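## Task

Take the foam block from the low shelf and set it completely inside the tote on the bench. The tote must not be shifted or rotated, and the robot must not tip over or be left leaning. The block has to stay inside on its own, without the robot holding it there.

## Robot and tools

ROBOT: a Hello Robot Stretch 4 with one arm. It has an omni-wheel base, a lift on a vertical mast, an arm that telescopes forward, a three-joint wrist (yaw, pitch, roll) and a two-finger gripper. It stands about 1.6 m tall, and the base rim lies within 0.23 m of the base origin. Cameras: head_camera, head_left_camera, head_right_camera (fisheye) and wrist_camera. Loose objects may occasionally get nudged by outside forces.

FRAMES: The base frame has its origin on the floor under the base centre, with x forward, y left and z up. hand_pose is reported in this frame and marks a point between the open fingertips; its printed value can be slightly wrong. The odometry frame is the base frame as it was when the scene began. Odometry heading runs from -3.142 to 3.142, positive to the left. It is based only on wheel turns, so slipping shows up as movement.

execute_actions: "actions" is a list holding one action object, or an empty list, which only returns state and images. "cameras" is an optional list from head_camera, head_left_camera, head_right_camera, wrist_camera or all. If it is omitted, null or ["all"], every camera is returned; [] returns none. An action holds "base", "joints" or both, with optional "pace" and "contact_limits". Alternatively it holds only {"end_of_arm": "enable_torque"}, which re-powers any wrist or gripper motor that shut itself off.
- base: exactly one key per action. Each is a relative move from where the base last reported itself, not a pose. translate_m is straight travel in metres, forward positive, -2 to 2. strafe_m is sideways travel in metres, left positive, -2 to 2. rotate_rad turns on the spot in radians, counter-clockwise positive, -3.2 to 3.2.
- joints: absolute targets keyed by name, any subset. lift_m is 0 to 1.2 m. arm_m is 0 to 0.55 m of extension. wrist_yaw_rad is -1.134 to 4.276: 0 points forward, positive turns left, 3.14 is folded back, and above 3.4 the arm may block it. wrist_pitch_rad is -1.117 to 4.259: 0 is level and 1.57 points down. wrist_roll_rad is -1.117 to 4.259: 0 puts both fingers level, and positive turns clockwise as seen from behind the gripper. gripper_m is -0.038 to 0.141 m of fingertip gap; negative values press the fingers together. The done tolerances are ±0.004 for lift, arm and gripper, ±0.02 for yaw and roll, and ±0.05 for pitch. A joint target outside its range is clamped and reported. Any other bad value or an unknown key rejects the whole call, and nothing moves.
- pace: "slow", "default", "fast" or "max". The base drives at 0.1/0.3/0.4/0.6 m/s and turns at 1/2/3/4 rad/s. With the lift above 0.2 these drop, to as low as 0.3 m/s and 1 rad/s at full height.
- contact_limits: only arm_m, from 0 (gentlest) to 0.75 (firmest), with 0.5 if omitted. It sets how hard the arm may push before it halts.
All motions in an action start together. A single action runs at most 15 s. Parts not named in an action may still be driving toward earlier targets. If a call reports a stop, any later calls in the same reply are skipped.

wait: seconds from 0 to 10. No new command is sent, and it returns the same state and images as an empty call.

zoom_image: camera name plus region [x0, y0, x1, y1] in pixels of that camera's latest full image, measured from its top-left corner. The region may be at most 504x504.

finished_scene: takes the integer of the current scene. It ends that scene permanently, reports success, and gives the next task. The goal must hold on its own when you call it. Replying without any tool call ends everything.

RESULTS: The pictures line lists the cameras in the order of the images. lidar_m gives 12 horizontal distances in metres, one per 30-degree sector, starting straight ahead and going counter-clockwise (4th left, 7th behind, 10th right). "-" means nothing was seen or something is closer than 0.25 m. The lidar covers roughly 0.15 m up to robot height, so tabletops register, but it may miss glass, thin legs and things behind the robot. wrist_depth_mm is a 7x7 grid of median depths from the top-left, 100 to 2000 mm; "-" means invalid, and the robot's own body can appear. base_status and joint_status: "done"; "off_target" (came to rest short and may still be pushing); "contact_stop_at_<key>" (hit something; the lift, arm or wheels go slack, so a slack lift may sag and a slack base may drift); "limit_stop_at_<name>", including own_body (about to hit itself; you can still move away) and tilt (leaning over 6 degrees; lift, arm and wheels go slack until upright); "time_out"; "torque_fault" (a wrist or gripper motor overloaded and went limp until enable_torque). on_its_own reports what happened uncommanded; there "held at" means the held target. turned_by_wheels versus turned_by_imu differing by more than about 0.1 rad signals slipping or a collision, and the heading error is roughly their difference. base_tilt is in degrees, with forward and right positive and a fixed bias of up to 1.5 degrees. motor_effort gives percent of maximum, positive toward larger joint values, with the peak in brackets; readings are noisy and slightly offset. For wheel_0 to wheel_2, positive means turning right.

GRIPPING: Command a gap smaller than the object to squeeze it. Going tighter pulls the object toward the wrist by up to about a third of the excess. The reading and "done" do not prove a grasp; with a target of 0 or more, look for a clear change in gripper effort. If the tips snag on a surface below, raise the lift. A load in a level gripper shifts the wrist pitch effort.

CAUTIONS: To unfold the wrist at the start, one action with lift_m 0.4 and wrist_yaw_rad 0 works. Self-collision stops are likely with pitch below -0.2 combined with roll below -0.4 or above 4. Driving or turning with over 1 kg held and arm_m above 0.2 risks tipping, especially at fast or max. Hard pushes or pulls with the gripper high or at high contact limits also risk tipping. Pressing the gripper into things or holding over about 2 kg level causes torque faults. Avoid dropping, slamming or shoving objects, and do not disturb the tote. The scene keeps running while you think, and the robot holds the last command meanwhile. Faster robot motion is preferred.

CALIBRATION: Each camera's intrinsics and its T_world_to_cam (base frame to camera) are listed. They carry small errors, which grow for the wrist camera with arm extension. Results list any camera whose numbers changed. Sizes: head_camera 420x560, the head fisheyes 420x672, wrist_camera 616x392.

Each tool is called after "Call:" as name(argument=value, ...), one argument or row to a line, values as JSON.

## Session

Call:
execute_actions(
  actions=[
    {"joints":{"lift_m":0.6,"wrist_yaw_rad":0,"gripper_m":0.141}},
  ],
)

Scene clock: 2.63 s.
base_odometry: x=+0.000 y=+0.000 heading=+0.000 (m, m, rad; odometry frame)
turned_by_wheels: +0.000 (rad since the last result)
turned_by_imu: +0.000 (rad since the last result)
base_tilt: forward=+0.2 right=-0.5 (deg)
lidar_m: 1.92 1.39 1.33 1.43 2.22 2.19 1.91 0.82 0.79 0.87 1.30 1.90
base_status: not commanded
joint_positions: lift_m=+0.600 arm_m=+0.001 wrist_yaw_rad=+0.000 wrist_pitch_rad=+0.016 wrist_roll_rad=+0.003 gripper_m=+0.141
joint_status: all done
motor_effort: lift_m=+22(17) arm_m=+0(1) wrist_yaw_rad=-1(7) wrist_pitch_rad=-8(8) wrist_roll_rad=+1(0) gripper_m=+1(6) wheel_0=+0(0) wheel_1=+0(0) wheel_2=+0(0) (%)
hand_pose: x=+0.4607 y=-0.0873 z=+0.7733 quat_wxyz=(+1.000, +0.001, +0.008, +0.000) (m; base frame)
wrist_depth_mm: 1983 - - - 1863 1708 1576 / 1983 - - - 1863 1708 1576 / 1983 - - - 1863 1708 1576 / 1921 - - - 1921 1708 1618 / 1983 - - - 1983 1661 1576 / 1983 - - - 1863 198 1576 / 1808 1756 1756 110 1618 1576 1576
pictures: head_camera, head_left_camera, head_right_camera, wrist_camera
camera_calibration (this result's frames):
wrist_camera: T_world_to_cam=[[0.0241931, -0.998302, -0.0529931, -0.0450051], [-0.0758382, 0.0510232, -0.995814, 0.854573], [0.996827, 0.0281107, -0.074475, -0.169143], [0, 0, 0, 1]] pos_world=[0.234504, -0.083777, 0.836014]
Images, in order (width x height): head_camera 420x560, head_left_camera 420x672, head_right_camera 420x672, wrist_camera 616x392.

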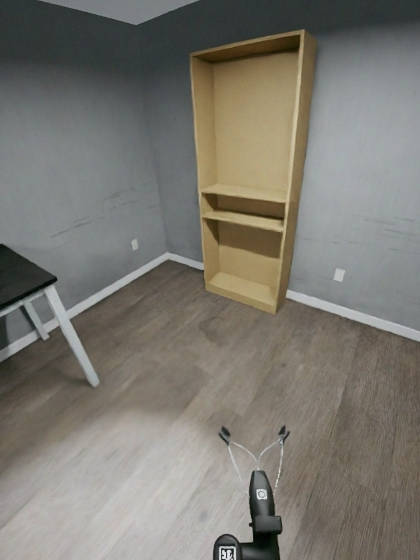

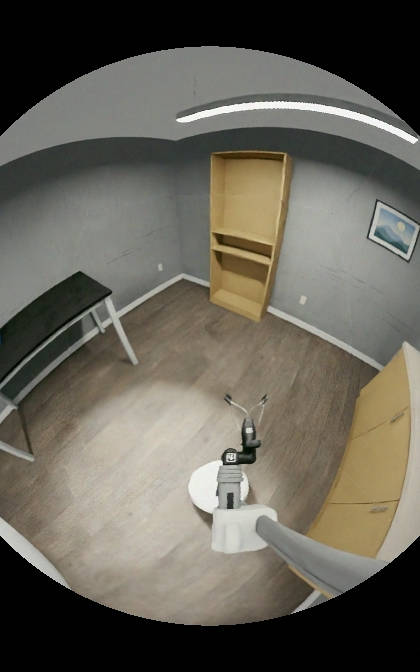

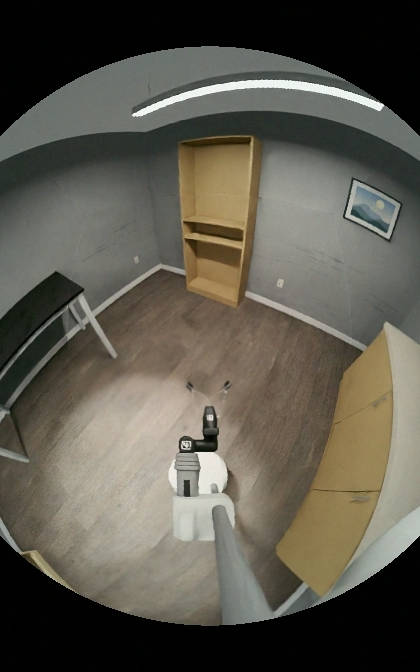

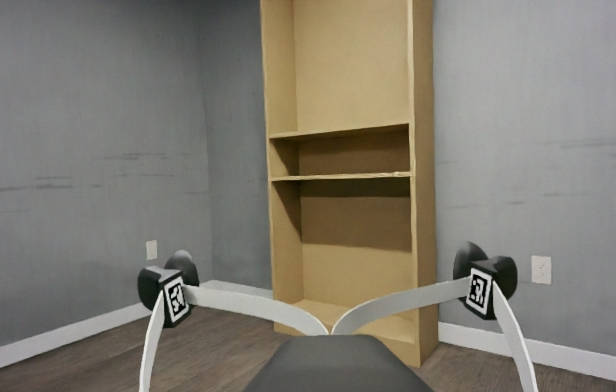

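Low shelf is probably behind.

Call:
execute_actions(
  actions=[
    {"base":{"rotate_rad":2.6}},
  ],
)

Scene clock: 6.80 s.
base_odometry: x=+0.000 y=+0.000 heading=+2.600 (m, m, rad; odometry frame)
turned_by_wheels: +2.600 (rad since the last result)
turned_by_imu: +2.591 (rad since the last result)
base_tilt: forward=+0.3 right=-0.5 (deg)
lidar_m: 2.18 1.94 0.81 0.78 0.85 1.23 2.04 1.93 1.39 1.34 1.41 2.22
base_status: done
joint_positions: lift_m=+0.600 arm_m=+0.001 wrist_yaw_rad=+0.000 wrist_pitch_rad=+0.016 wrist_roll_rad=+0.003 gripper_m=+0.141
joint_status: not commanded
motor_effort: lift_m=+20(22) arm_m=-1(1) wrist_yaw_rad=-1(1) wrist_pitch_rad=-8(7) wrist_roll_rad=+0(1) gripper_m=-1(1) wheel_0=+1(8) wheel_1=+2(6) wheel_2=+2(8) (%)
hand_pose: x=+0.4607 y=-0.0874 z=+0.7734 quat_wxyz=(+1.000, +0.001, +0.008, +0.000) (m; base frame)
wrist_depth_mm: - - - - - - - / - - - - - - - / - - - - - - - / - - - - - - - / - - - - - - - / - - - - 1921 198 - / 1863 1756 1756 109 1661 1576 1661
pictures: head_camera, head_left_camera, head_right_camera, wrist_camera
camera_calibration (this result's frames):
wrist_camera: T_world_to_cam=[[0.0240807, -0.998304, -0.0529929, -0.0449789], [-0.0758227, 0.0510318, -0.995815, 0.854708], [0.99683, 0.027998, -0.0744652, -0.169151], [0, 0, 0, 1]] pos_world=[0.234504, -0.083784, 0.836152]
Images, in order (width x height): head_camera 420x560, head_left_camera 420x672, head_right_camera 420x672, wrist_camera 616x392.

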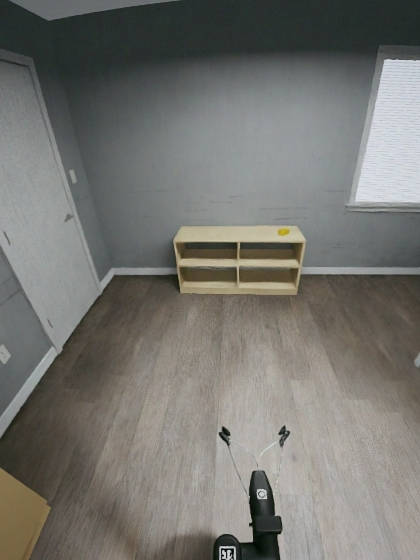

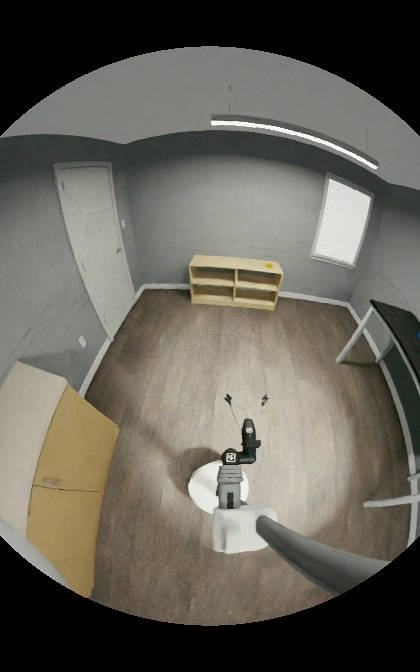

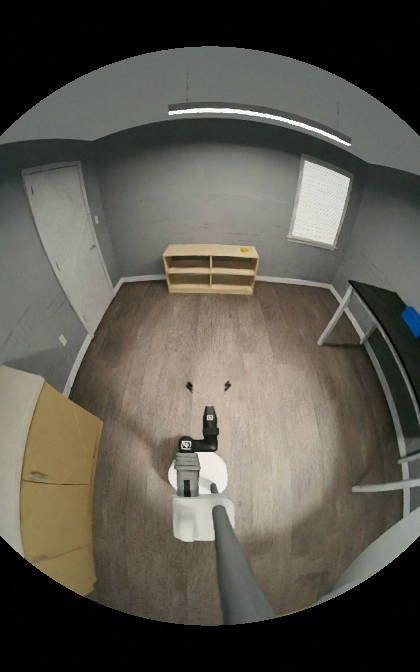

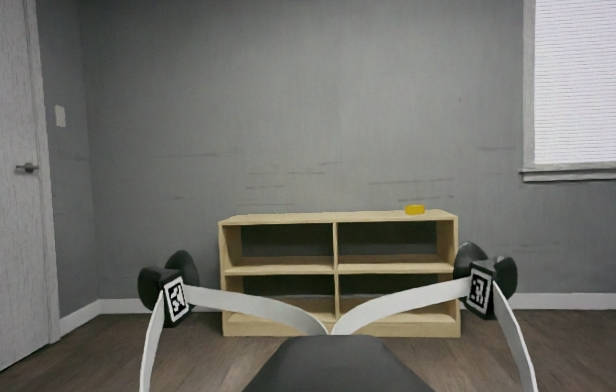

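Call:
execute_actions(
  actions=[
    {"base":{"translate_m":1.35},"joints":{"lift_m":0.48},"pace":"fast"},
  ],
  cameras=[],
)

Call:
execute_actions(
  actions=[
    {"base":{"strafe_m":-0.45}},
  ],
  cameras=["head_camera","wrist_camera"],
)

Scene clock: 15.03 s.
base_odometry: x=-1.157 y=+0.695 heading=+2.600 (m, m, rad; odometry frame)
turned_by_wheels: +0.000 (rad since the last result)
turned_by_imu: -0.001 (rad since the last result)
base_tilt: forward=+0.2 right=-0.4 (deg)
lidar_m: 0.84 0.92 1.38 1.33 1.33 1.25 3.25 1.97 1.46 1.41 1.69 0.86
base_status: done
joint_positions: lift_m=+0.480 arm_m=+0.001 wrist_yaw_rad=+0.000 wrist_pitch_rad=+0.016 wrist_roll_rad=+0.003 gripper_m=+0.141
joint_status: all done
motor_effort: lift_m=+16(16) arm_m=-1(1) wrist_yaw_rad=+0(1) wrist_pitch_rad=-8(7) wrist_roll_rad=+0(0) gripper_m=+1(0) wheel_0=-1(10) wheel_1=+0(6) wheel_2=-1(13) (%)
hand_pose: x=+0.4607 y=-0.0874 z=+0.6538 quat_wxyz=(+1.000, +0.001, +0.008, +0.000) (m; base frame)
wrist_depth_mm: 1060 1042 1025 1025 1008 976 976 / 1060 1060 1025 1025 1008 991 976 / 1078 1060 1042 1042 1025 1008 1008 / 1078 1060 1060 1025 1008 1008 991 / 798 723 798 1042 1025 615 1008 / 759 878 960 1060 668 198 1008 / 759 788 778 109 750 707 750
pictures: none
No camera images: the call's "cameras" was empty. Leave "cameras" out to get every camera's image.

Scene clock: 17.87 s.
base_odometry: x=-0.925 y=+1.081 heading=+2.600 (m, m, rad; odometry frame)
turned_by_wheels: +0.000 (rad since the last result)
turned_by_imu: -0.001 (rad since the last result)
base_tilt: forward=+0.3 right=-0.6 (deg)
lidar_m: 0.78 0.87 1.81 1.79 1.58 1.81 3.31 1.33 0.98 0.97 1.64 0.83
base_status: done
joint_positions: lift_m=+0.480 arm_m=+0.001 wrist_yaw_rad=+0.000 wrist_pitch_rad=+0.016 wrist_roll_rad=+0.003 gripper_m=+0.141
joint_status: not commanded
motor_effort: lift_m=+16(16) arm_m=-1(0) wrist_yaw_rad=+0(1) wrist_pitch_rad=-8(8) wrist_roll_rad=+1(1) gripper_m=+0(0) wheel_0=-1(7) wheel_1=+2(8) wheel_2=-1(1) (%)
hand_pose: x=+0.4607 y=-0.0874 z=+0.6538 quat_wxyz=(+1.000, +0.001, +0.008, +0.000) (m; base frame)
wrist_depth_mm: 1025 1008 1008 991 976 960 946 / 1042 1025 1008 991 991 976 960 / 1060 1042 1025 991 991 976 960 / 1060 1042 1025 1008 1008 991 976 / 931 691 788 759 707 585 976 / 1078 668 946 1008 917 198 991 / 820 707 788 110 750 683 991
pictures: head_camera, wrist_camera
camera_calibration (this result's frames):
wrist_camera: T_world_to_cam=[[0.0239032, -0.998309, -0.052993, -0.0512897], [-0.0758195, 0.0510452, -0.995814, 0.735543], [0.996835, 0.027821, -0.0744711, -0.178059], [0, 0, 0, 1]] pos_world=[0.23449, -0.0837951, 0.716486]
Images, in order (width x height): head_camera 420x560, wrist_camera 616x392.

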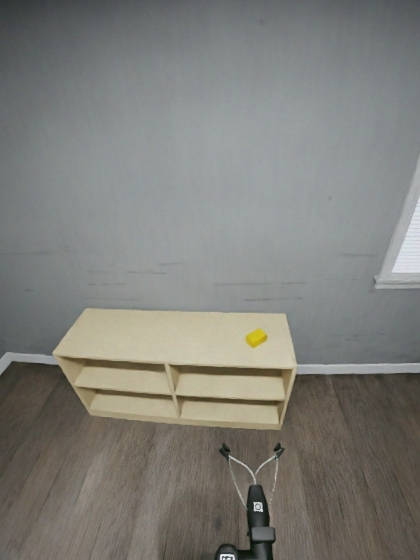

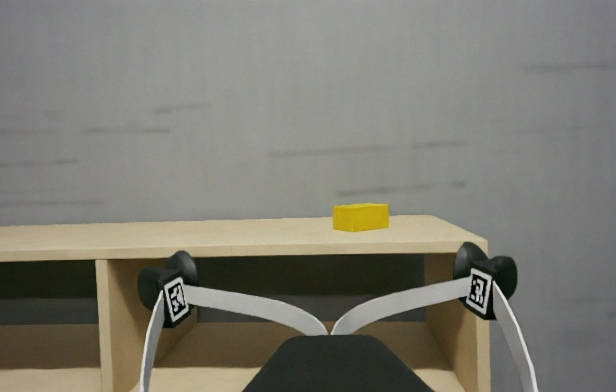

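Call:
execute_actions(
  actions=[
    {"base":{"strafe_m":-0.11},"joints":{"arm_m":0.3}},
  ],
  cameras=["head_camera","wrist_camera"],
)

Scene clock: 26.70 s.
base_odometry: x=-0.868 y=+1.175 heading=+2.600 (m, m, rad; odometry frame)
turned_by_wheels: +0.000 (rad since the last result)
turned_by_imu: +0.000 (rad since the last result)
base_tilt: forward=+0.3 right=-0.6 (deg)
lidar_m: 0.81 0.86 1.27 1.90 1.66 1.96 3.30 1.21 0.89 0.86 1.59 0.84
base_status: done
joint_positions: lift_m=+0.480 arm_m=+0.299 wrist_yaw_rad=+0.000 wrist_pitch_rad=+0.016 wrist_roll_rad=+0.003 gripper_m=+0.141
joint_status: all done
motor_effort: lift_m=+16(16) arm_m=+7(7) wrist_yaw_rad=+0(1) wrist_pitch_rad=-7(7) wrist_roll_rad=+0(0) gripper_m=+0(1) wheel_0=+1(8) wheel_1=+0(6) wheel_2=-1(2) (%)
hand_pose: x=+0.7581 y=-0.0874 z=+0.6538 quat_wxyz=(+1.000, +0.001, +0.008, +0.000) (m; base frame)
wrist_depth_mm: 732 723 707 691 683 676 668 / 732 723 715 699 691 676 676 / 741 723 715 707 699 683 676 / 741 741 723 715 707 691 683 / 609 574 484 424 504 691 683 / 332 317 304 303 294 198 691 / 615 750 741 109 530 312 699
pictures: head_camera, wrist_camera
camera_calibration (this result's frames):
wrist_camera: T_world_to_cam=[[0.0239642, -0.998307, -0.0529911, -0.0584278], [-0.0757363, 0.051041, -0.995821, 0.758055], [0.99684, 0.0278774, -0.074385, -0.474548], [0, 0, 0, 1]] pos_world=[0.531861, -0.0837916, 0.716491]
Images, in order (width x height): head_camera 420x560, wrist_camera 616x392.

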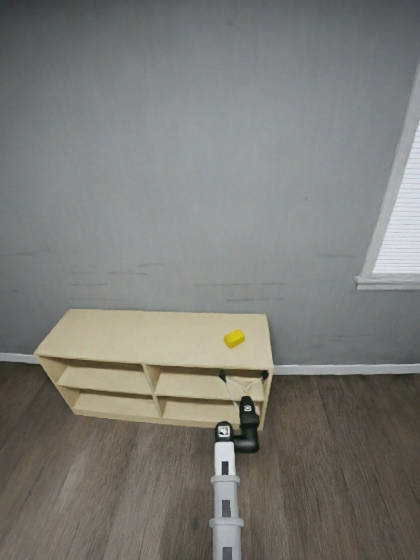

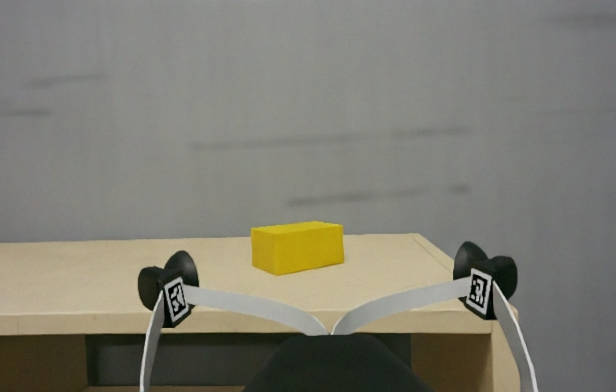

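Call:
execute_actions(
  actions=[
    {"base":{"strafe_m":0.035},"joints":{"arm_m":0.44,"lift_m":0.475},"pace":"slow"},
  ],
  cameras=["wrist_camera"],
)

Scene clock: 33.67 s.
base_odometry: x=-0.886 y=+1.145 heading=+2.600 (m, m, rad; odometry frame)
turned_by_wheels: +0.000 (rad since the last result)
turned_by_imu: +0.000 (rad since the last result)
base_tilt: forward=+0.3 right=-0.5 (deg)
lidar_m: 0.81 0.86 1.27 1.83 1.62 1.91 3.34 1.24 0.92 0.91 1.60 0.83
base_status: done
joint_positions: lift_m=+0.475 arm_m=+0.439 wrist_yaw_rad=+0.000 wrist_pitch_rad=+0.016 wrist_roll_rad=+0.003 gripper_m=+0.141
joint_status: all done
motor_effort: lift_m=+15(15) arm_m=+7(6) wrist_yaw_rad=+0(1) wrist_pitch_rad=-7(8) wrist_roll_rad=+0(0) gripper_m=+0(1) wheel_0=-1(1) wheel_1=+1(5) wheel_2=-1(2) (%)
hand_pose: x=+0.8980 y=-0.0874 z=+0.6489 quat_wxyz=(+1.000, +0.001, +0.008, +0.000) (m; base frame)
wrist_depth_mm: 585 569 574 564 554 544 539 / 591 580 574 564 559 549 544 / 597 591 580 569 564 554 544 / 603 591 585 574 569 559 549 / 597 539 517 287 370 559 554 / 317 279 252 263 243 198 297 / 219 211 208 109 200 189 198
pictures: wrist_camera
camera_calibration (this result's frames):
wrist_camera: T_world_to_cam=[[0.0238656, -0.99831, -0.0529911, -0.061983], [-0.0757312, 0.0510485, -0.995821, 0.763743], [0.996843, 0.0277789, -0.0743849, -0.61444], [0, 0, 0, 1]] pos_world=[0.671819, -0.0837977, 0.711561]
Images, in order (width x height): wrist_camera 616x392.

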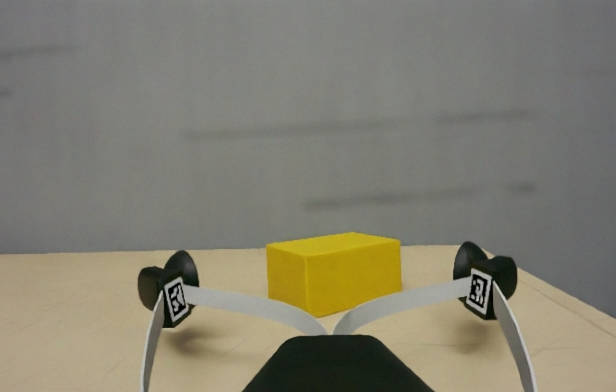

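Call:
execute_actions(
  actions=[
    {"joints":{"arm_m":0.52},"pace":"slow"},
  ],
  cameras=["wrist_camera"],
)

Call:
execute_actions(
  actions=[
    {"joints":{"gripper_m":0.0}},
  ],
  cameras=["wrist_camera","head_camera"],
)

Scene clock: 41.60 s.
base_odometry: x=-0.886 y=+1.145 heading=+2.600 (m, m, rad; odometry frame)
turned_by_wheels: +0.000 (rad since the last result)
turned_by_imu: +0.000 (rad since the last result)
base_tilt: forward=+0.3 right=-0.5 (deg)
lidar_m: 0.80 0.88 1.25 1.87 1.63 1.92 3.29 1.26 0.92 0.89 1.60 0.83
base_status: not commanded
joint_positions: lift_m=+0.475 arm_m=+0.519 wrist_yaw_rad=+0.000 wrist_pitch_rad=+0.016 wrist_roll_rad=+0.003 gripper_m=+0.141
joint_status: all done
motor_effort: lift_m=+15(15) arm_m=+7(7) wrist_yaw_rad=-1(0) wrist_pitch_rad=-8(7) wrist_roll_rad=+0(0) gripper_m=-1(1) wheel_0=-1(0) wheel_1=+1(1) wheel_2=-1(1) (%)
hand_pose: x=+0.9780 y=-0.0874 z=+0.6489 quat_wxyz=(+1.000, +0.001, +0.008, +0.000) (m; base frame)
wrist_depth_mm: 504 496 492 484 480 469 466 / 508 504 496 488 477 473 466 / 517 504 500 496 484 477 469 / 521 512 504 496 488 480 473 / 521 512 504 492 488 480 477 / 314 281 224 186 203 198 274 / 218 210 208 109 200 189 197
pictures: wrist_camera
camera_calibration (this result's frames):
wrist_camera: T_world_to_cam=[[0.0238637, -0.99831, -0.0529911, -0.0638909], [-0.0757322, 0.0510486, -0.995821, 0.769802], [0.996843, 0.0277771, -0.074386, -0.694185], [0, 0, 0, 1]] pos_world=[0.751816, -0.0837978, 0.711561]
Images, in order (width x height): wrist_camera 616x392.

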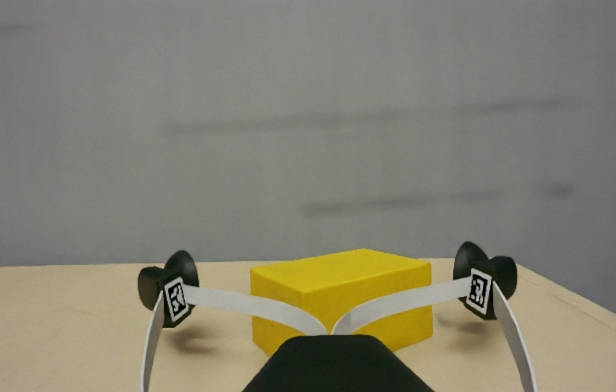

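Scene clock: 43.97 s.
base_odometry: x=-0.886 y=+1.145 heading=+2.600 (m, m, rad; odometry frame)
turned_by_wheels: +0.000 (rad since the last result)
turned_by_imu: +0.000 (rad since the last result)
base_tilt: forward=+0.2 right=-0.5 (deg)
lidar_m: 0.79 0.85 1.23 1.87 1.65 1.93 3.32 1.26 0.91 0.90 1.63 0.83
base_status: not commanded
joint_positions: lift_m=+0.475 arm_m=+0.519 wrist_yaw_rad=+0.000 wrist_pitch_rad=+0.016 wrist_roll_rad=+0.003 gripper_m=+0.001
joint_status: all done
motor_effort: lift_m=+15(15) arm_m=+7(7) wrist_yaw_rad=-1(0) wrist_pitch_rad=-5(6) wrist_roll_rad=+0(0) gripper_m=-26(24) wheel_0=-1(1) wheel_1=+1(1) wheel_2=-1(1) (%)
hand_pose: x=+0.9781 y=-0.0874 z=+0.6490 quat_wxyz=(+1.000, +0.001, +0.008, +0.000) (m; base frame)
wrist_depth_mm: 508 504 492 480 477 469 462 / 512 504 496 484 480 469 466 / 512 504 500 492 484 477 469 / 521 512 504 496 488 480 477 / 521 517 504 496 488 480 477 / 317 175 182 166 187 172 298 / 204 202 187 109 161 200 198
pictures: head_camera, wrist_camera
camera_calibration (this result's frames):
wrist_camera: T_world_to_cam=[[0.0238733, -0.99831, -0.0529806, -0.0639049], [-0.0752908, 0.0510498, -0.995854, 0.76952], [0.996876, 0.0277633, -0.0739449, -0.694515], [0, 0, 0, 1]] pos_world=[0.751809, -0.0837987, 0.711589]
Images, in order (width x height): head_camera 420x560, wrist_camera 616x392.

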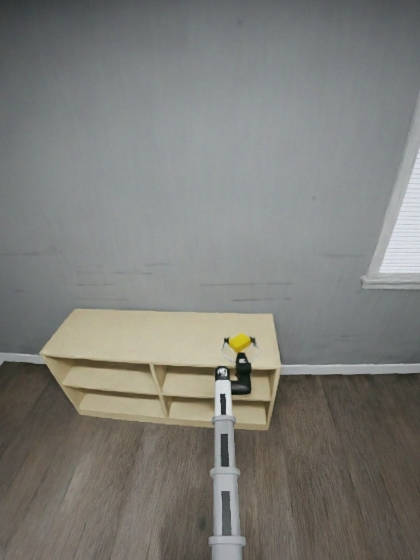

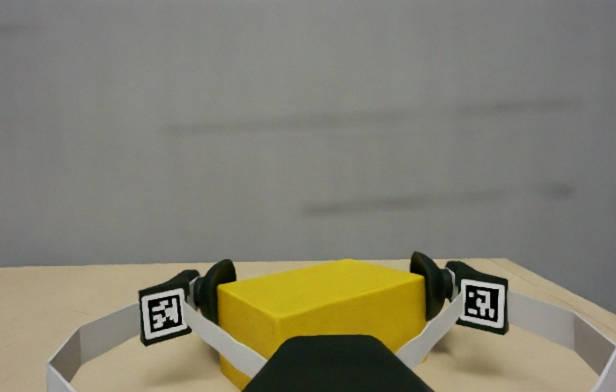

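Call:
execute_actions(
  actions=[
    {"joints":{"lift_m":0.6},"pace":"slow"},
  ],
  cameras=["wrist_camera"],
)

Call:
execute_actions(
  actions=[
    {"joints":{"arm_m":0.05,"lift_m":1.12}},
  ],
  cameras=[],
)

Call:
execute_actions(
  actions=[
    {"base":{"rotate_rad":-1.57},"pace":"slow"},
  ],
)

Scene clock: 49.87 s.
base_odometry: x=-0.886 y=+1.145 heading=+2.600 (m, m, rad; odometry frame)
turned_by_wheels: +0.000 (rad since the last result)
turned_by_imu: +0.000 (rad since the last result)
base_tilt: forward=+0.4 right=-0.5 (deg)
lidar_m: 0.82 0.86 1.28 1.84 1.63 1.94 3.35 1.26 0.94 0.88 1.63 0.84
base_status: not commanded
joint_positions: lift_m=+0.600 arm_m=+0.519 wrist_yaw_rad=+0.000 wrist_pitch_rad=+0.016 wrist_roll_rad=+0.003 gripper_m=+0.001
joint_status: all done
motor_effort: lift_m=+22(21) arm_m=+7(7) wrist_yaw_rad=+0(0) wrist_pitch_rad=-7(8) wrist_roll_rad=+0(0) gripper_m=-26(24) wheel_0=-1(1) wheel_1=+1(1) wheel_2=-1(1) (%)
hand_pose: x=+0.9781 y=-0.0874 z=+0.7733 quat_wxyz=(+1.000, +0.001, +0.008, +0.000) (m; base frame)
wrist_depth_mm: 504 500 492 484 477 469 466 / 512 500 492 484 480 469 466 / 517 504 500 492 484 477 469 / 517 508 504 500 488 480 477 / 525 508 508 500 488 484 484 / 525 175 182 165 188 172 480 / 462 455 421 109 163 488 488
pictures: wrist_camera
camera_calibration (this result's frames):
wrist_camera: T_world_to_cam=[[0.0238412, -0.99831, -0.0529949, -0.057279], [-0.075889, 0.0510498, -0.995809, 0.893817], [0.996831, 0.027763, -0.0745437, -0.684821], [0, 0, 0, 1]] pos_world=[0.751847, -0.0837987, 0.835986]
Images, in order (width x height): wrist_camera 616x392.

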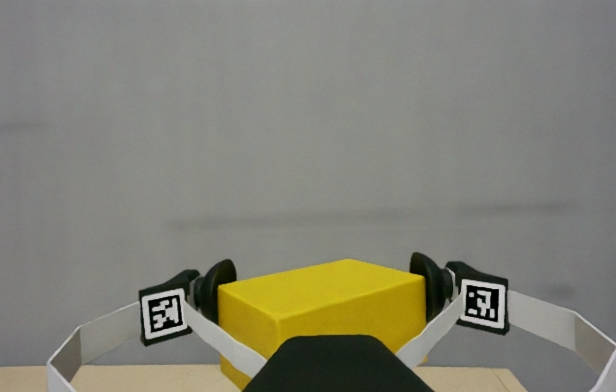

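Scene clock: 52.90 s.
base_odometry: x=-0.886 y=+1.145 heading=+2.600 (m, m, rad; odometry frame)
turned_by_wheels: +0.000 (rad since the last result)
turned_by_imu: +0.000 (rad since the last result)
base_tilt: forward=+0.4 right=-0.4 (deg)
lidar_m: 0.80 0.89 1.28 1.82 1.65 1.93 3.32 1.24 0.94 0.89 1.62 0.84
base_status: not commanded
joint_positions: lift_m=+1.120 arm_m=+0.051 wrist_yaw_rad=+0.000 wrist_pitch_rad=+0.016 wrist_roll_rad=+0.003 gripper_m=+0.001
joint_status: all done
motor_effort: lift_m=+22(27) arm_m=-8(8) wrist_yaw_rad=+0(1) wrist_pitch_rad=-8(9) wrist_roll_rad=+0(0) gripper_m=-25(25) wheel_0=-1(1) wheel_1=+1(1) wheel_2=-1(1) (%)
hand_pose: x=+0.5106 y=-0.0875 z=+1.2932 quat_wxyz=(+1.000, +0.001, +0.008, +0.000) (m; base frame)
wrist_depth_mm: 976 960 946 931 917 904 904 / 991 991 976 946 931 917 904 / 991 991 976 960 946 931 917 / 1008 991 976 960 946 931 917 / 1008 991 991 976 946 931 931 / 1025 175 182 165 188 171 931 / 1025 1025 1008 110 163 946 946
pictures: none
No camera images: the call's "cameras" was empty. Leave "cameras" out to get every camera's image.

Scene clock: 55.77 s.
base_odometry: x=-0.886 y=+1.145 heading=+1.030 (m, m, rad; odometry frame)
turned_by_wheels: -1.570 (rad since the last result)
turned_by_imu: -1.564 (rad since the last result)
base_tilt: forward=+0.2 right=-0.6 (deg)
lidar_m: 0.90 1.62 0.85 0.80 0.86 1.27 1.86 1.64 1.93 3.19 1.24 0.91
base_status: done
joint_positions: lift_m=+1.120 arm_m=+0.051 wrist_yaw_rad=+0.000 wrist_pitch_rad=+0.016 wrist_roll_rad=+0.003 gripper_m=+0.001
joint_status: not commanded
motor_effort: lift_m=+22(22) arm_m=-7(8) wrist_yaw_rad=+0(0) wrist_pitch_rad=-9(8) wrist_roll_rad=+0(0) gripper_m=-24(23) wheel_0=+0(6) wheel_1=+1(6) wheel_2=-1(5) (%)
hand_pose: x=+0.5107 y=-0.0874 z=+1.2932 quat_wxyz=(+1.000, +0.001, +0.008, +0.000) (m; base frame)
wrist_depth_mm: 1618 1537 1576 1537 1499 1499 1430 / 1618 1576 1537 1537 1537 1464 1499 / 1576 1618 1576 1537 1537 1499 1464 / 1661 1576 1576 1576 1499 1499 1464 / 1618 1618 1618 1537 1576 1537 1499 / 1661 175 182 166 188 172 1118 / 1618 1661 1661 109 163 878 831
pictures: head_camera, head_left_camera, head_right_camera, wrist_camera
camera_calibration (this result's frames):
wrist_camera: T_world_to_cam=[[0.0238142, -0.998311, -0.0529975, -0.0185672], [-0.0761893, 0.051046, -0.995786, 1.37623], [0.996809, 0.0277517, -0.0748449, -0.179731], [0, 0, 0, 1]] pos_world=[0.284454, -0.0837991, 1.356]
Images, in order (width x height): head_camera 420x560, head_left_camera 420x672, head_right_camera 420x672, wrist_camera 616x392.

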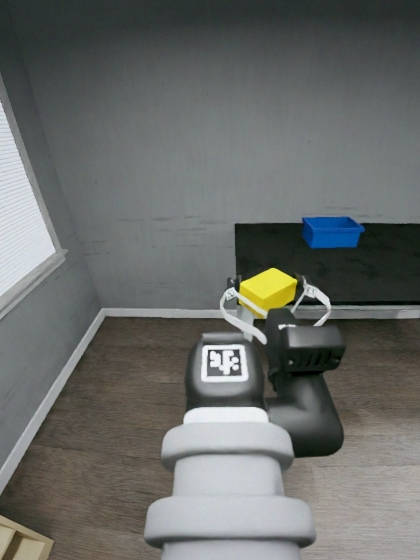

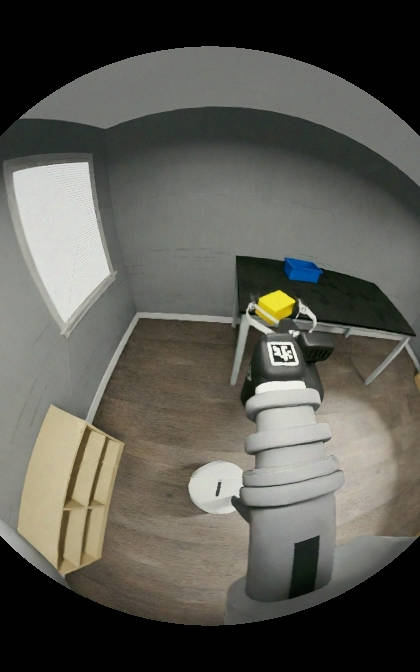

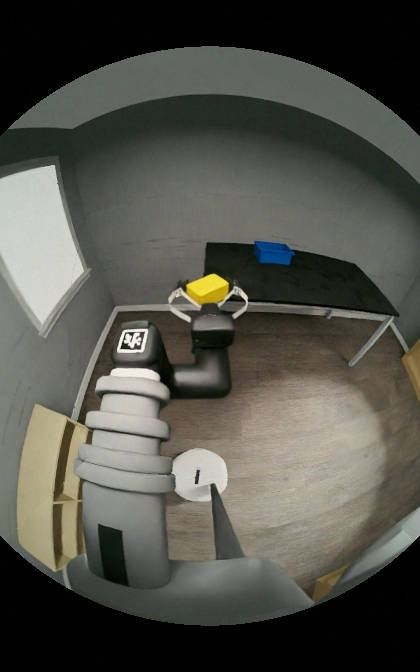

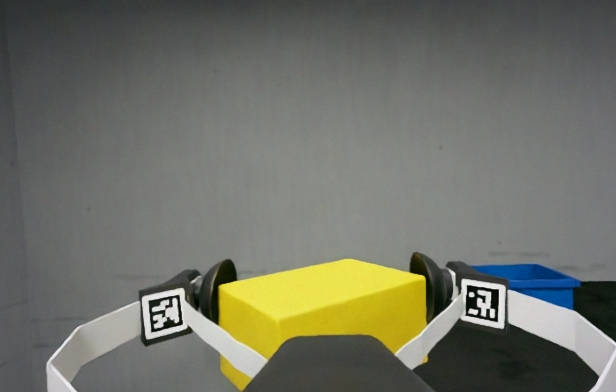

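Call:
execute_actions(
  actions=[
    {"base":{"strafe_m":-0.57}},
  ],
  cameras=[],
)

Call:
execute_actions(
  actions=[
    {"base":{"translate_m":0.4},"joints":{"wrist_pitch_rad":0.35}},
  ],
  cameras=["head_camera","wrist_camera","head_right_camera"],
)

Scene clock: 62.57 s.
base_odometry: x=-0.398 y=+0.852 heading=+1.030 (m, m, rad; odometry frame)
turned_by_wheels: +0.000 (rad since the last result)
turned_by_imu: -0.002 (rad since the last result)
base_tilt: forward=+0.3 right=-0.4 (deg)
lidar_m: 0.86 0.94 1.84 1.36 1.48 1.98 1.46 1.38 1.98 2.61 1.19 0.87
base_status: done
joint_positions: lift_m=+1.120 arm_m=+0.051 wrist_yaw_rad=+0.000 wrist_pitch_rad=+0.016 wrist_roll_rad=+0.003 gripper_m=+0.001
joint_status: not commanded
motor_effort: lift_m=+21(22) arm_m=-8(7) wrist_yaw_rad=+0(0) wrist_pitch_rad=-8(9) wrist_roll_rad=+0(0) gripper_m=-25(26) wheel_0=-2(5) wheel_1=+2(8) wheel_2=-1(2) (%)
hand_pose: x=+0.5107 y=-0.0874 z=+1.2933 quat_wxyz=(+1.000, +0.001, +0.008, +0.000) (m; base frame)
wrist_depth_mm: 1537 1537 1499 1464 1430 1464 1430 / 1576 1537 1537 1464 1464 1464 1464 / 1537 1537 1537 1499 1499 1464 1430 / 1661 1576 1537 1499 1499 1464 1430 / 1576 1576 1576 1537 1499 1499 1499 / 1661 175 182 166 187 171 1205 / 1618 891 831 110 162 878 831
pictures: none
No camera images: the call's "cameras" was empty. Leave "cameras" out to get every camera's image.

Scene clock: 65.37 s.
base_odometry: x=-0.192 y=+1.195 heading=+1.030 (m, m, rad; odometry frame)
turned_by_wheels: +0.000 (rad since the last result)
turned_by_imu: +0.000 (rad since the last result)
base_tilt: forward=+0.2 right=-0.5 (deg)
lidar_m: 0.46 0.50 1.77 1.36 1.45 2.36 1.77 1.80 2.54 2.63 0.67 0.48
base_status: done
joint_positions: lift_m=+1.120 arm_m=+0.051 wrist_yaw_rad=+0.000 wrist_pitch_rad=+0.352 wrist_roll_rad=+0.003 gripper_m=+0.001
joint_status: all done
motor_effort: lift_m=+21(21) arm_m=-7(7) wrist_yaw_rad=-1(1) wrist_pitch_rad=-7(8) wrist_roll_rad=+1(0) gripper_m=-24(25) wheel_0=+1(3) wheel_1=+0(7) wheel_2=+1(9) (%)
hand_pose: x=+0.4929 y=-0.0874 z=+1.1985 quat_wxyz=(+0.985, +0.001, +0.175, +0.000) (m; base frame)
wrist_depth_mm: 1060 1042 1042 1008 1008 1008 991 / 1118 1098 1098 1078 1060 1042 1042 / 1182 1182 1182 1138 1138 1098 1078 / 1255 1205 1098 917 946 1042 1025 / 1308 842 809 778 798 788 768 / 683 175 182 166 187 171 621 / 535 535 508 109 163 525 504
pictures: head_camera, head_right_camera, wrist_camera
camera_calibration (this result's frames):
wrist_camera: T_world_to_cam=[[0.0050768, -0.99831, -0.0578929, -0.0080456], [-0.400016, 0.0510324, -0.915086, 1.34349], [0.916494, 0.0278038, -0.39908, 0.259026], [0, 0, 0, 1]] pos_world=[0.300061, -0.0837953, 1.33231]
Images, in order (width x height): head_camera 420x560, head_right_camera 420x672, wrist_camera 616x392.

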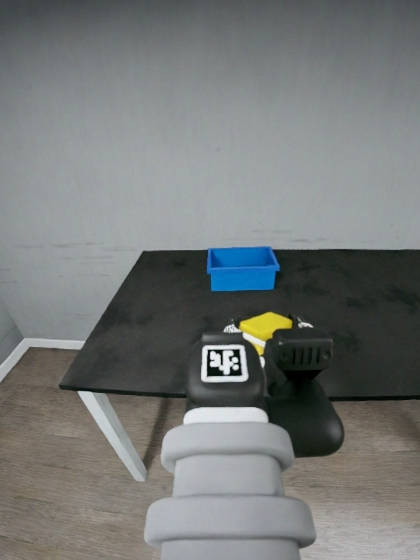

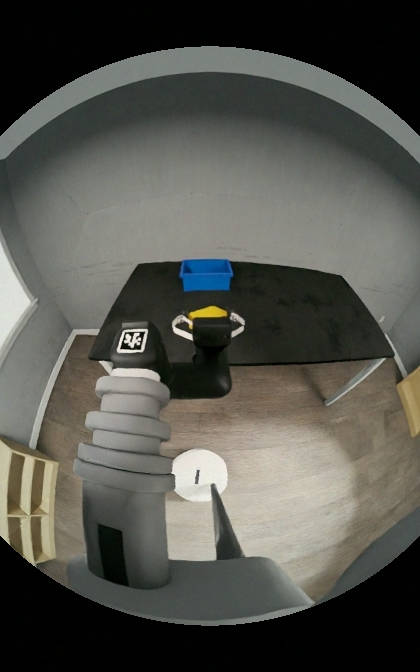

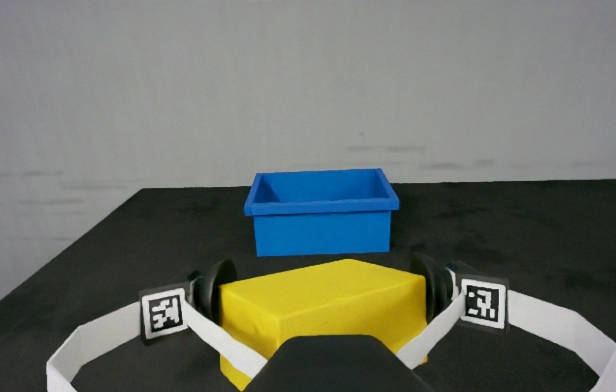

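Call:
execute_actions(
  actions=[
    {"base":{"translate_m":0.25},"joints":{"arm_m":0.55,"lift_m":1.16},"pace":"slow"},
  ],
  cameras=[],
)

Call:
execute_actions(
  actions=[
    {"joints":{"wrist_pitch_rad":0.75},"pace":"slow"},
  ],
  cameras=["head_camera","wrist_camera","head_right_camera"],
)

Scene clock: 80.60 s.
base_odometry: x=-0.063 y=+1.409 heading=+1.030 (m, m, rad; odometry frame)
turned_by_wheels: +0.000 (rad since the last result)
turned_by_imu: +0.000 (rad since the last result)
base_tilt: forward=+0.2 right=-0.6 (deg)
lidar_m: 0.25 0.25 0.36 1.47 1.41 2.13 2.06 2.07 2.95 0.79 0.28 0.25
base_status: done
joint_positions: lift_m=+1.160 arm_m=+0.549 wrist_yaw_rad=+0.000 wrist_pitch_rad=+0.352 wrist_roll_rad=+0.003 gripper_m=+0.001
joint_status: all done
motor_effort: lift_m=+22(20) arm_m=+7(8) wrist_yaw_rad=-1(1) wrist_pitch_rad=-7(8) wrist_roll_rad=+0(0) gripper_m=-25(25) wheel_0=+0(5) wheel_1=+2(4) wheel_2=-1(4) (%)
hand_pose: x=+0.9904 y=-0.0874 z=+1.2384 quat_wxyz=(+0.985, +0.001, +0.175, +0.000) (m; base frame)
wrist_depth_mm: 355 351 345 342 338 336 332 / 375 370 364 359 357 353 347 / 397 394 387 384 375 370 368 / 421 413 410 404 397 394 389 / 442 442 430 421 415 413 410 / 480 175 182 165 188 171 424 / 504 508 492 109 163 473 469
pictures: none
No camera images: the call's "cameras" was empty. Leave "cameras" out to get every camera's image.

Scene clock: 81.53 s.
base_odometry: x=-0.063 y=+1.409 heading=+1.030 (m, m, rad; odometry frame)
turned_by_wheels: +0.000 (rad since the last result)
turned_by_imu: +0.000 (rad since the last result)
base_tilt: forward=+0.3 right=-0.4 (deg)
lidar_m: 0.25 0.25 0.34 1.48 1.42 2.11 2.09 2.09 2.97 0.80 0.29 0.25
base_status: not commanded
joint_positions: lift_m=+1.160 arm_m=+0.549 wrist_yaw_rad=+0.000 wrist_pitch_rad=+0.752 wrist_roll_rad=+0.003 gripper_m=+0.001
joint_status: all done
motor_effort: lift_m=+22(22) arm_m=+7(7) wrist_yaw_rad=-1(0) wrist_pitch_rad=-6(6) wrist_roll_rad=+0(0) gripper_m=-25(26) wheel_0=+0(0) wheel_1=+2(2) wheel_2=-1(1) (%)
hand_pose: x=+0.9304 y=-0.0874 z=+1.1410 quat_wxyz=(+0.930, +0.001, +0.367, +0.000) (m; base frame)
wrist_depth_mm: 373 368 366 362 357 357 355 / 415 410 407 402 397 394 392 / 469 466 459 452 449 442 439 / 535 530 525 521 512 504 504 / 539 539 525 521 512 508 504 / 477 175 182 165 188 171 452 / 421 410 297 109 163 304 399
pictures: head_camera, head_right_camera, wrist_camera
camera_calibration (this result's frames):
wrist_camera: T_world_to_cam=[[-0.0178166, -0.998311, -0.0553004, 0.0047452], [-0.724339, 0.0510135, -0.687554, 1.50796], [0.689214, 0.0278064, -0.724024, 0.417353], [0, 0, 0, 1]] pos_world=[0.804711, -0.083794, 1.33924]
Images, in order (width x height): head_camera 420x560, head_right_camera 420x672, wrist_camera 616x392.

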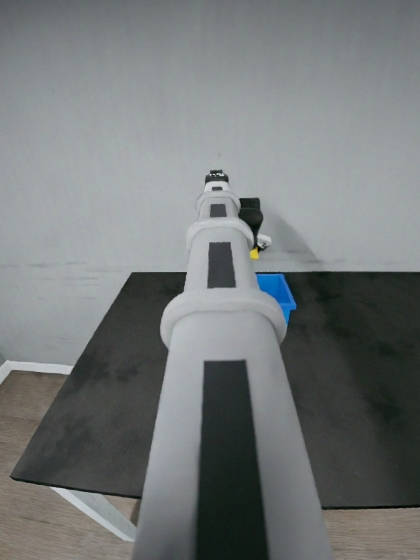

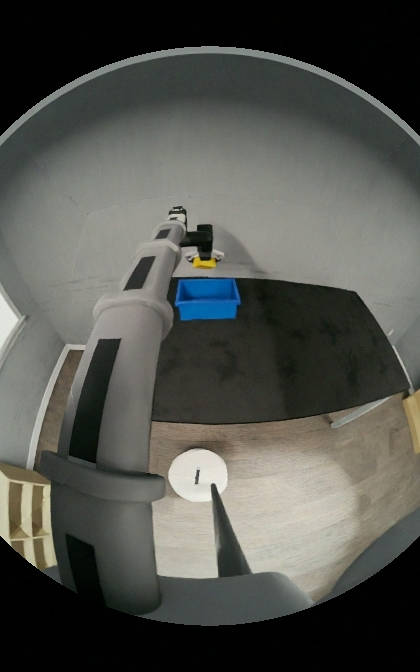

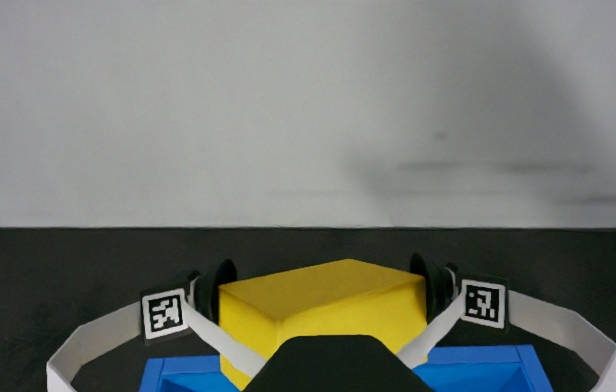

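Call:
execute_actions(
  actions=[
    {"joints":{"arm_m":0.44},"pace":"slow"},
  ],
  cameras=["wrist_camera","head_right_camera"],
)

Scene clock: 87.93 s.
base_odometry: x=-0.063 y=+1.409 heading=+1.030 (m, m, rad; odometry frame)
turned_by_wheels: +0.000 (rad since the last result)
turned_by_imu: +0.000 (rad since the last result)
base_tilt: forward=+0.2 right=-0.6 (deg)
lidar_m: 0.25 0.25 0.34 1.44 1.41 2.09 2.07 2.08 2.94 0.81 0.30 0.25
base_status: not commanded
joint_positions: lift_m=+1.160 arm_m=+0.441 wrist_yaw_rad=+0.000 wrist_pitch_rad=+0.752 wrist_roll_rad=+0.003 gripper_m=+0.001
joint_status: all done
motor_effort: lift_m=+22(22) arm_m=-7(7) wrist_yaw_rad=+0(0) wrist_pitch_rad=-6(6) wrist_roll_rad=+0(1) gripper_m=-24(24) wheel_0=+0(0) wheel_1=+2(2) wheel_2=-1(1) (%)
hand_pose: x=+0.8230 y=-0.0874 z=+1.1409 quat_wxyz=(+0.930, +0.001, +0.367, +0.000) (m; base frame)
wrist_depth_mm: 480 477 473 469 466 462 459 / 539 535 525 521 517 512 508 / 609 597 591 585 580 580 569 / 621 615 609 597 585 580 574 / 539 530 379 379 377 484 504 / 477 175 182 166 188 172 449 / 421 410 340 110 162 359 404
pictures: head_right_camera, wrist_camera
camera_calibration (this result's frames):
wrist_camera: T_world_to_cam=[[-0.0178289, -0.998311, -0.0552968, 0.00283444], [-0.72448, 0.0510142, -0.687405, 1.43005], [0.689065, 0.0278057, -0.724166, 0.491651], [0, 0, 0, 1]] pos_world=[0.697317, -0.083794, 1.33922]
Images, in order (width x height): head_right_camera 420x672, wrist_camera 616x392.

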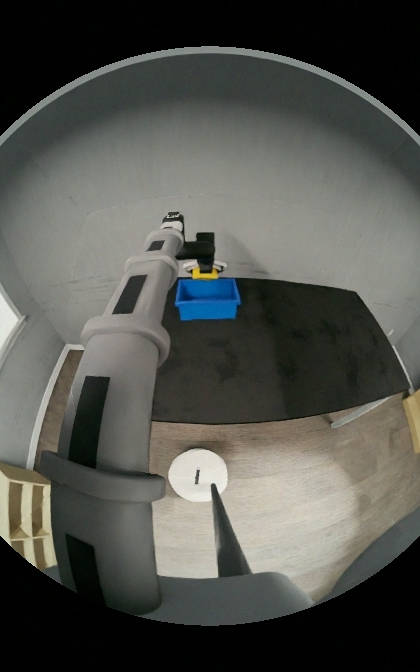

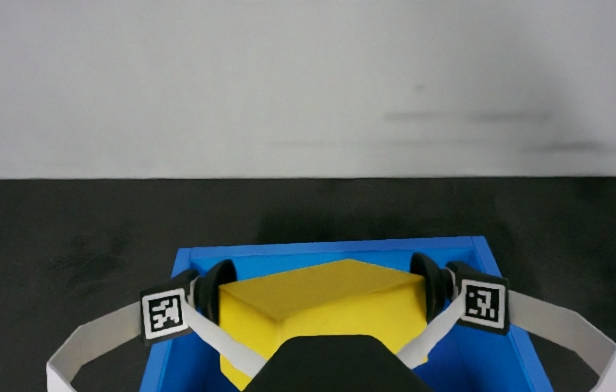

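Call:
execute_actions(
  actions=[
    {"joints":{"lift_m":1.09},"pace":"slow"},
  ],
  cameras=[],
)

Call:
execute_actions(
  actions=[
    {"joints":{"gripper_m":0.141}},
  ],
  cameras=[],
)

Call:
execute_actions(
  actions=[
    {"joints":{"lift_m":1.2,"wrist_pitch_rad":1.0}},
  ],
  cameras=["wrist_camera","head_right_camera"],
)

Scene clock: 95.47 s.
base_odometry: x=-0.063 y=+1.409 heading=+1.030 (m, m, rad; odometry frame)
turned_by_wheels: +0.000 (rad since the last result)
turned_by_imu: +0.000 (rad since the last result)
base_tilt: forward=+0.3 right=-0.5 (deg)
lidar_m: 0.25 0.25 0.35 1.46 1.42 2.11 2.05 2.09 2.96 0.80 0.32 0.25
base_status: not commanded
joint_positions: lift_m=+1.090 arm_m=+0.441 wrist_yaw_rad=+0.000 wrist_pitch_rad=+0.752 wrist_roll_rad=+0.003 gripper_m=+0.001
joint_status: all done
motor_effort: lift_m=+15(22) arm_m=-7(8) wrist_yaw_rad=+0(1) wrist_pitch_rad=-6(7) wrist_roll_rad=+1(0) gripper_m=-23(24) wheel_0=-1(1) wheel_1=+2(2) wheel_2=-1(1) (%)
hand_pose: x=+0.8230 y=-0.0874 z=+1.0715 quat_wxyz=(+0.930, +0.001, +0.367, +0.000) (m; base frame)
wrist_depth_mm: 484 477 473 466 466 462 455 / 539 530 525 517 517 517 512 / 585 585 574 564 554 549 544 / 521 512 504 332 336 338 480 / 452 427 351 355 357 322 421 / 402 175 182 165 188 172 262 / 351 249 336 110 163 332 248
pictures: none
No camera images: the call's "cameras" was empty. Leave "cameras" out to get every camera's image.

Scene clock: 97.83 s.
base_odometry: x=-0.063 y=+1.409 heading=+1.030 (m, m, rad; odometry frame)
turned_by_wheels: +0.000 (rad since the last result)
turned_by_imu: +0.000 (rad since the last result)
base_tilt: forward=+0.3 right=-0.5 (deg)
lidar_m: 0.25 0.26 0.36 1.46 1.41 2.08 2.04 2.07 2.96 0.83 0.33 0.25
base_status: not commanded
joint_positions: lift_m=+1.090 arm_m=+0.441 wrist_yaw_rad=+0.000 wrist_pitch_rad=+0.752 wrist_roll_rad=+0.003 gripper_m=+0.141
joint_status: all done
motor_effort: lift_m=+15(15) arm_m=-8(8) wrist_yaw_rad=+0(1) wrist_pitch_rad=-6(7) wrist_roll_rad=+0(0) gripper_m=-2(27) wheel_0=+0(0) wheel_1=+2(2) wheel_2=-1(1) (%)
hand_pose: x=+0.8230 y=-0.0874 z=+1.0715 quat_wxyz=(+0.930, +0.001, +0.367, +0.000) (m; base frame)
wrist_depth_mm: 484 477 473 473 462 462 459 / 535 530 525 517 517 512 512 / 591 580 569 559 554 549 544 / 517 512 504 332 336 338 480 / 452 427 351 366 368 296 421 / 402 267 373 382 364 198 268 / 359 250 347 109 342 329 246
pictures: none
No camera images: the call's "cameras" was empty. Leave "cameras" out to get every camera's image.

Scene clock: 99.33 s.
base_odometry: x=-0.063 y=+1.409 heading=+1.030 (m, m, rad; odometry frame)
turned_by_wheels: +0.000 (rad since the last result)
turned_by_imu: +0.000 (rad since the last result)
base_tilt: forward=+0.3 right=-0.4 (deg)
lidar_m: 0.25 0.25 0.37 1.46 1.42 2.10 2.57 2.10 2.96 0.77 0.33 0.25
base_status: not commanded
joint_positions: lift_m=+1.199 arm_m=+0.441 wrist_yaw_rad=+0.000 wrist_pitch_rad=+1.001 wrist_roll_rad=+0.003 gripper_m=+0.141
joint_status: all done
motor_effort: lift_m=+22(20) arm_m=-7(7) wrist_yaw_rad=+0(1) wrist_pitch_rad=-4(4) wrist_roll_rad=+1(0) gripper_m=+0(1) wheel_0=+0(0) wheel_1=+2(2) wheel_2=-1(1) (%)
hand_pose: x=+0.7678 y=-0.0874 z=+1.1341 quat_wxyz=(+0.877, +0.001, +0.480, -0.001) (m; base frame)
wrist_depth_mm: 554 549 544 539 535 535 535 / 627 615 615 603 597 591 580 / 574 574 564 559 554 544 544 / 525 525 413 439 445 439 496 / 488 480 459 469 462 349 459 / 455 439 373 392 418 198 430 / 421 407 370 109 298 303 399
pictures: head_right_camera, wrist_camera
camera_calibration (this result's frames):
wrist_camera: T_world_to_cam=[[-0.0309038, -0.998312, -0.0491799, 0.00457543], [-0.871658, 0.0509966, -0.487454, 1.27165], [0.489139, 0.0278039, -0.871762, 0.845592], [0, 0, 0, 1]] pos_world=[0.694975, -0.083793, 1.35725]
Images, in order (width x height): head_right_camera 420x672, wrist_camera 616x392.

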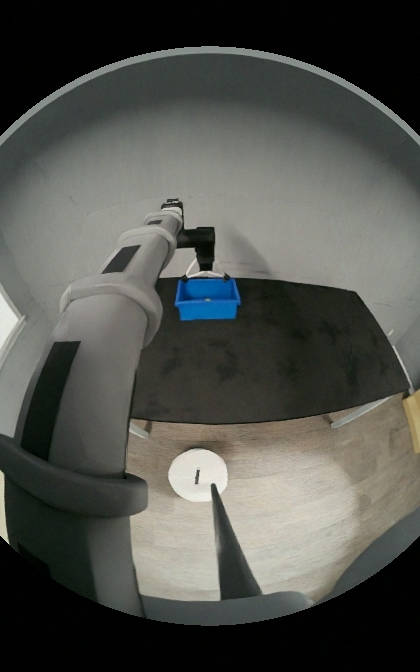

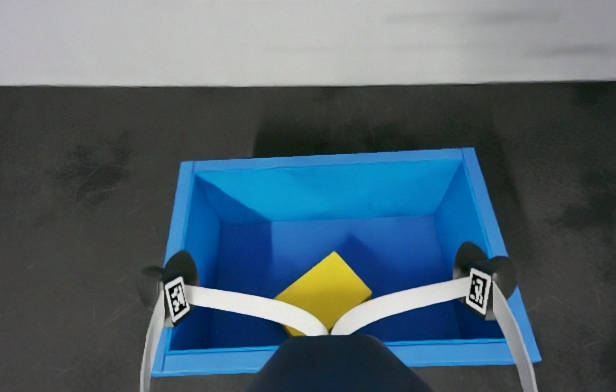

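Call:
finished_scene(
  scene=2,
)

The scene is finished: the task was done.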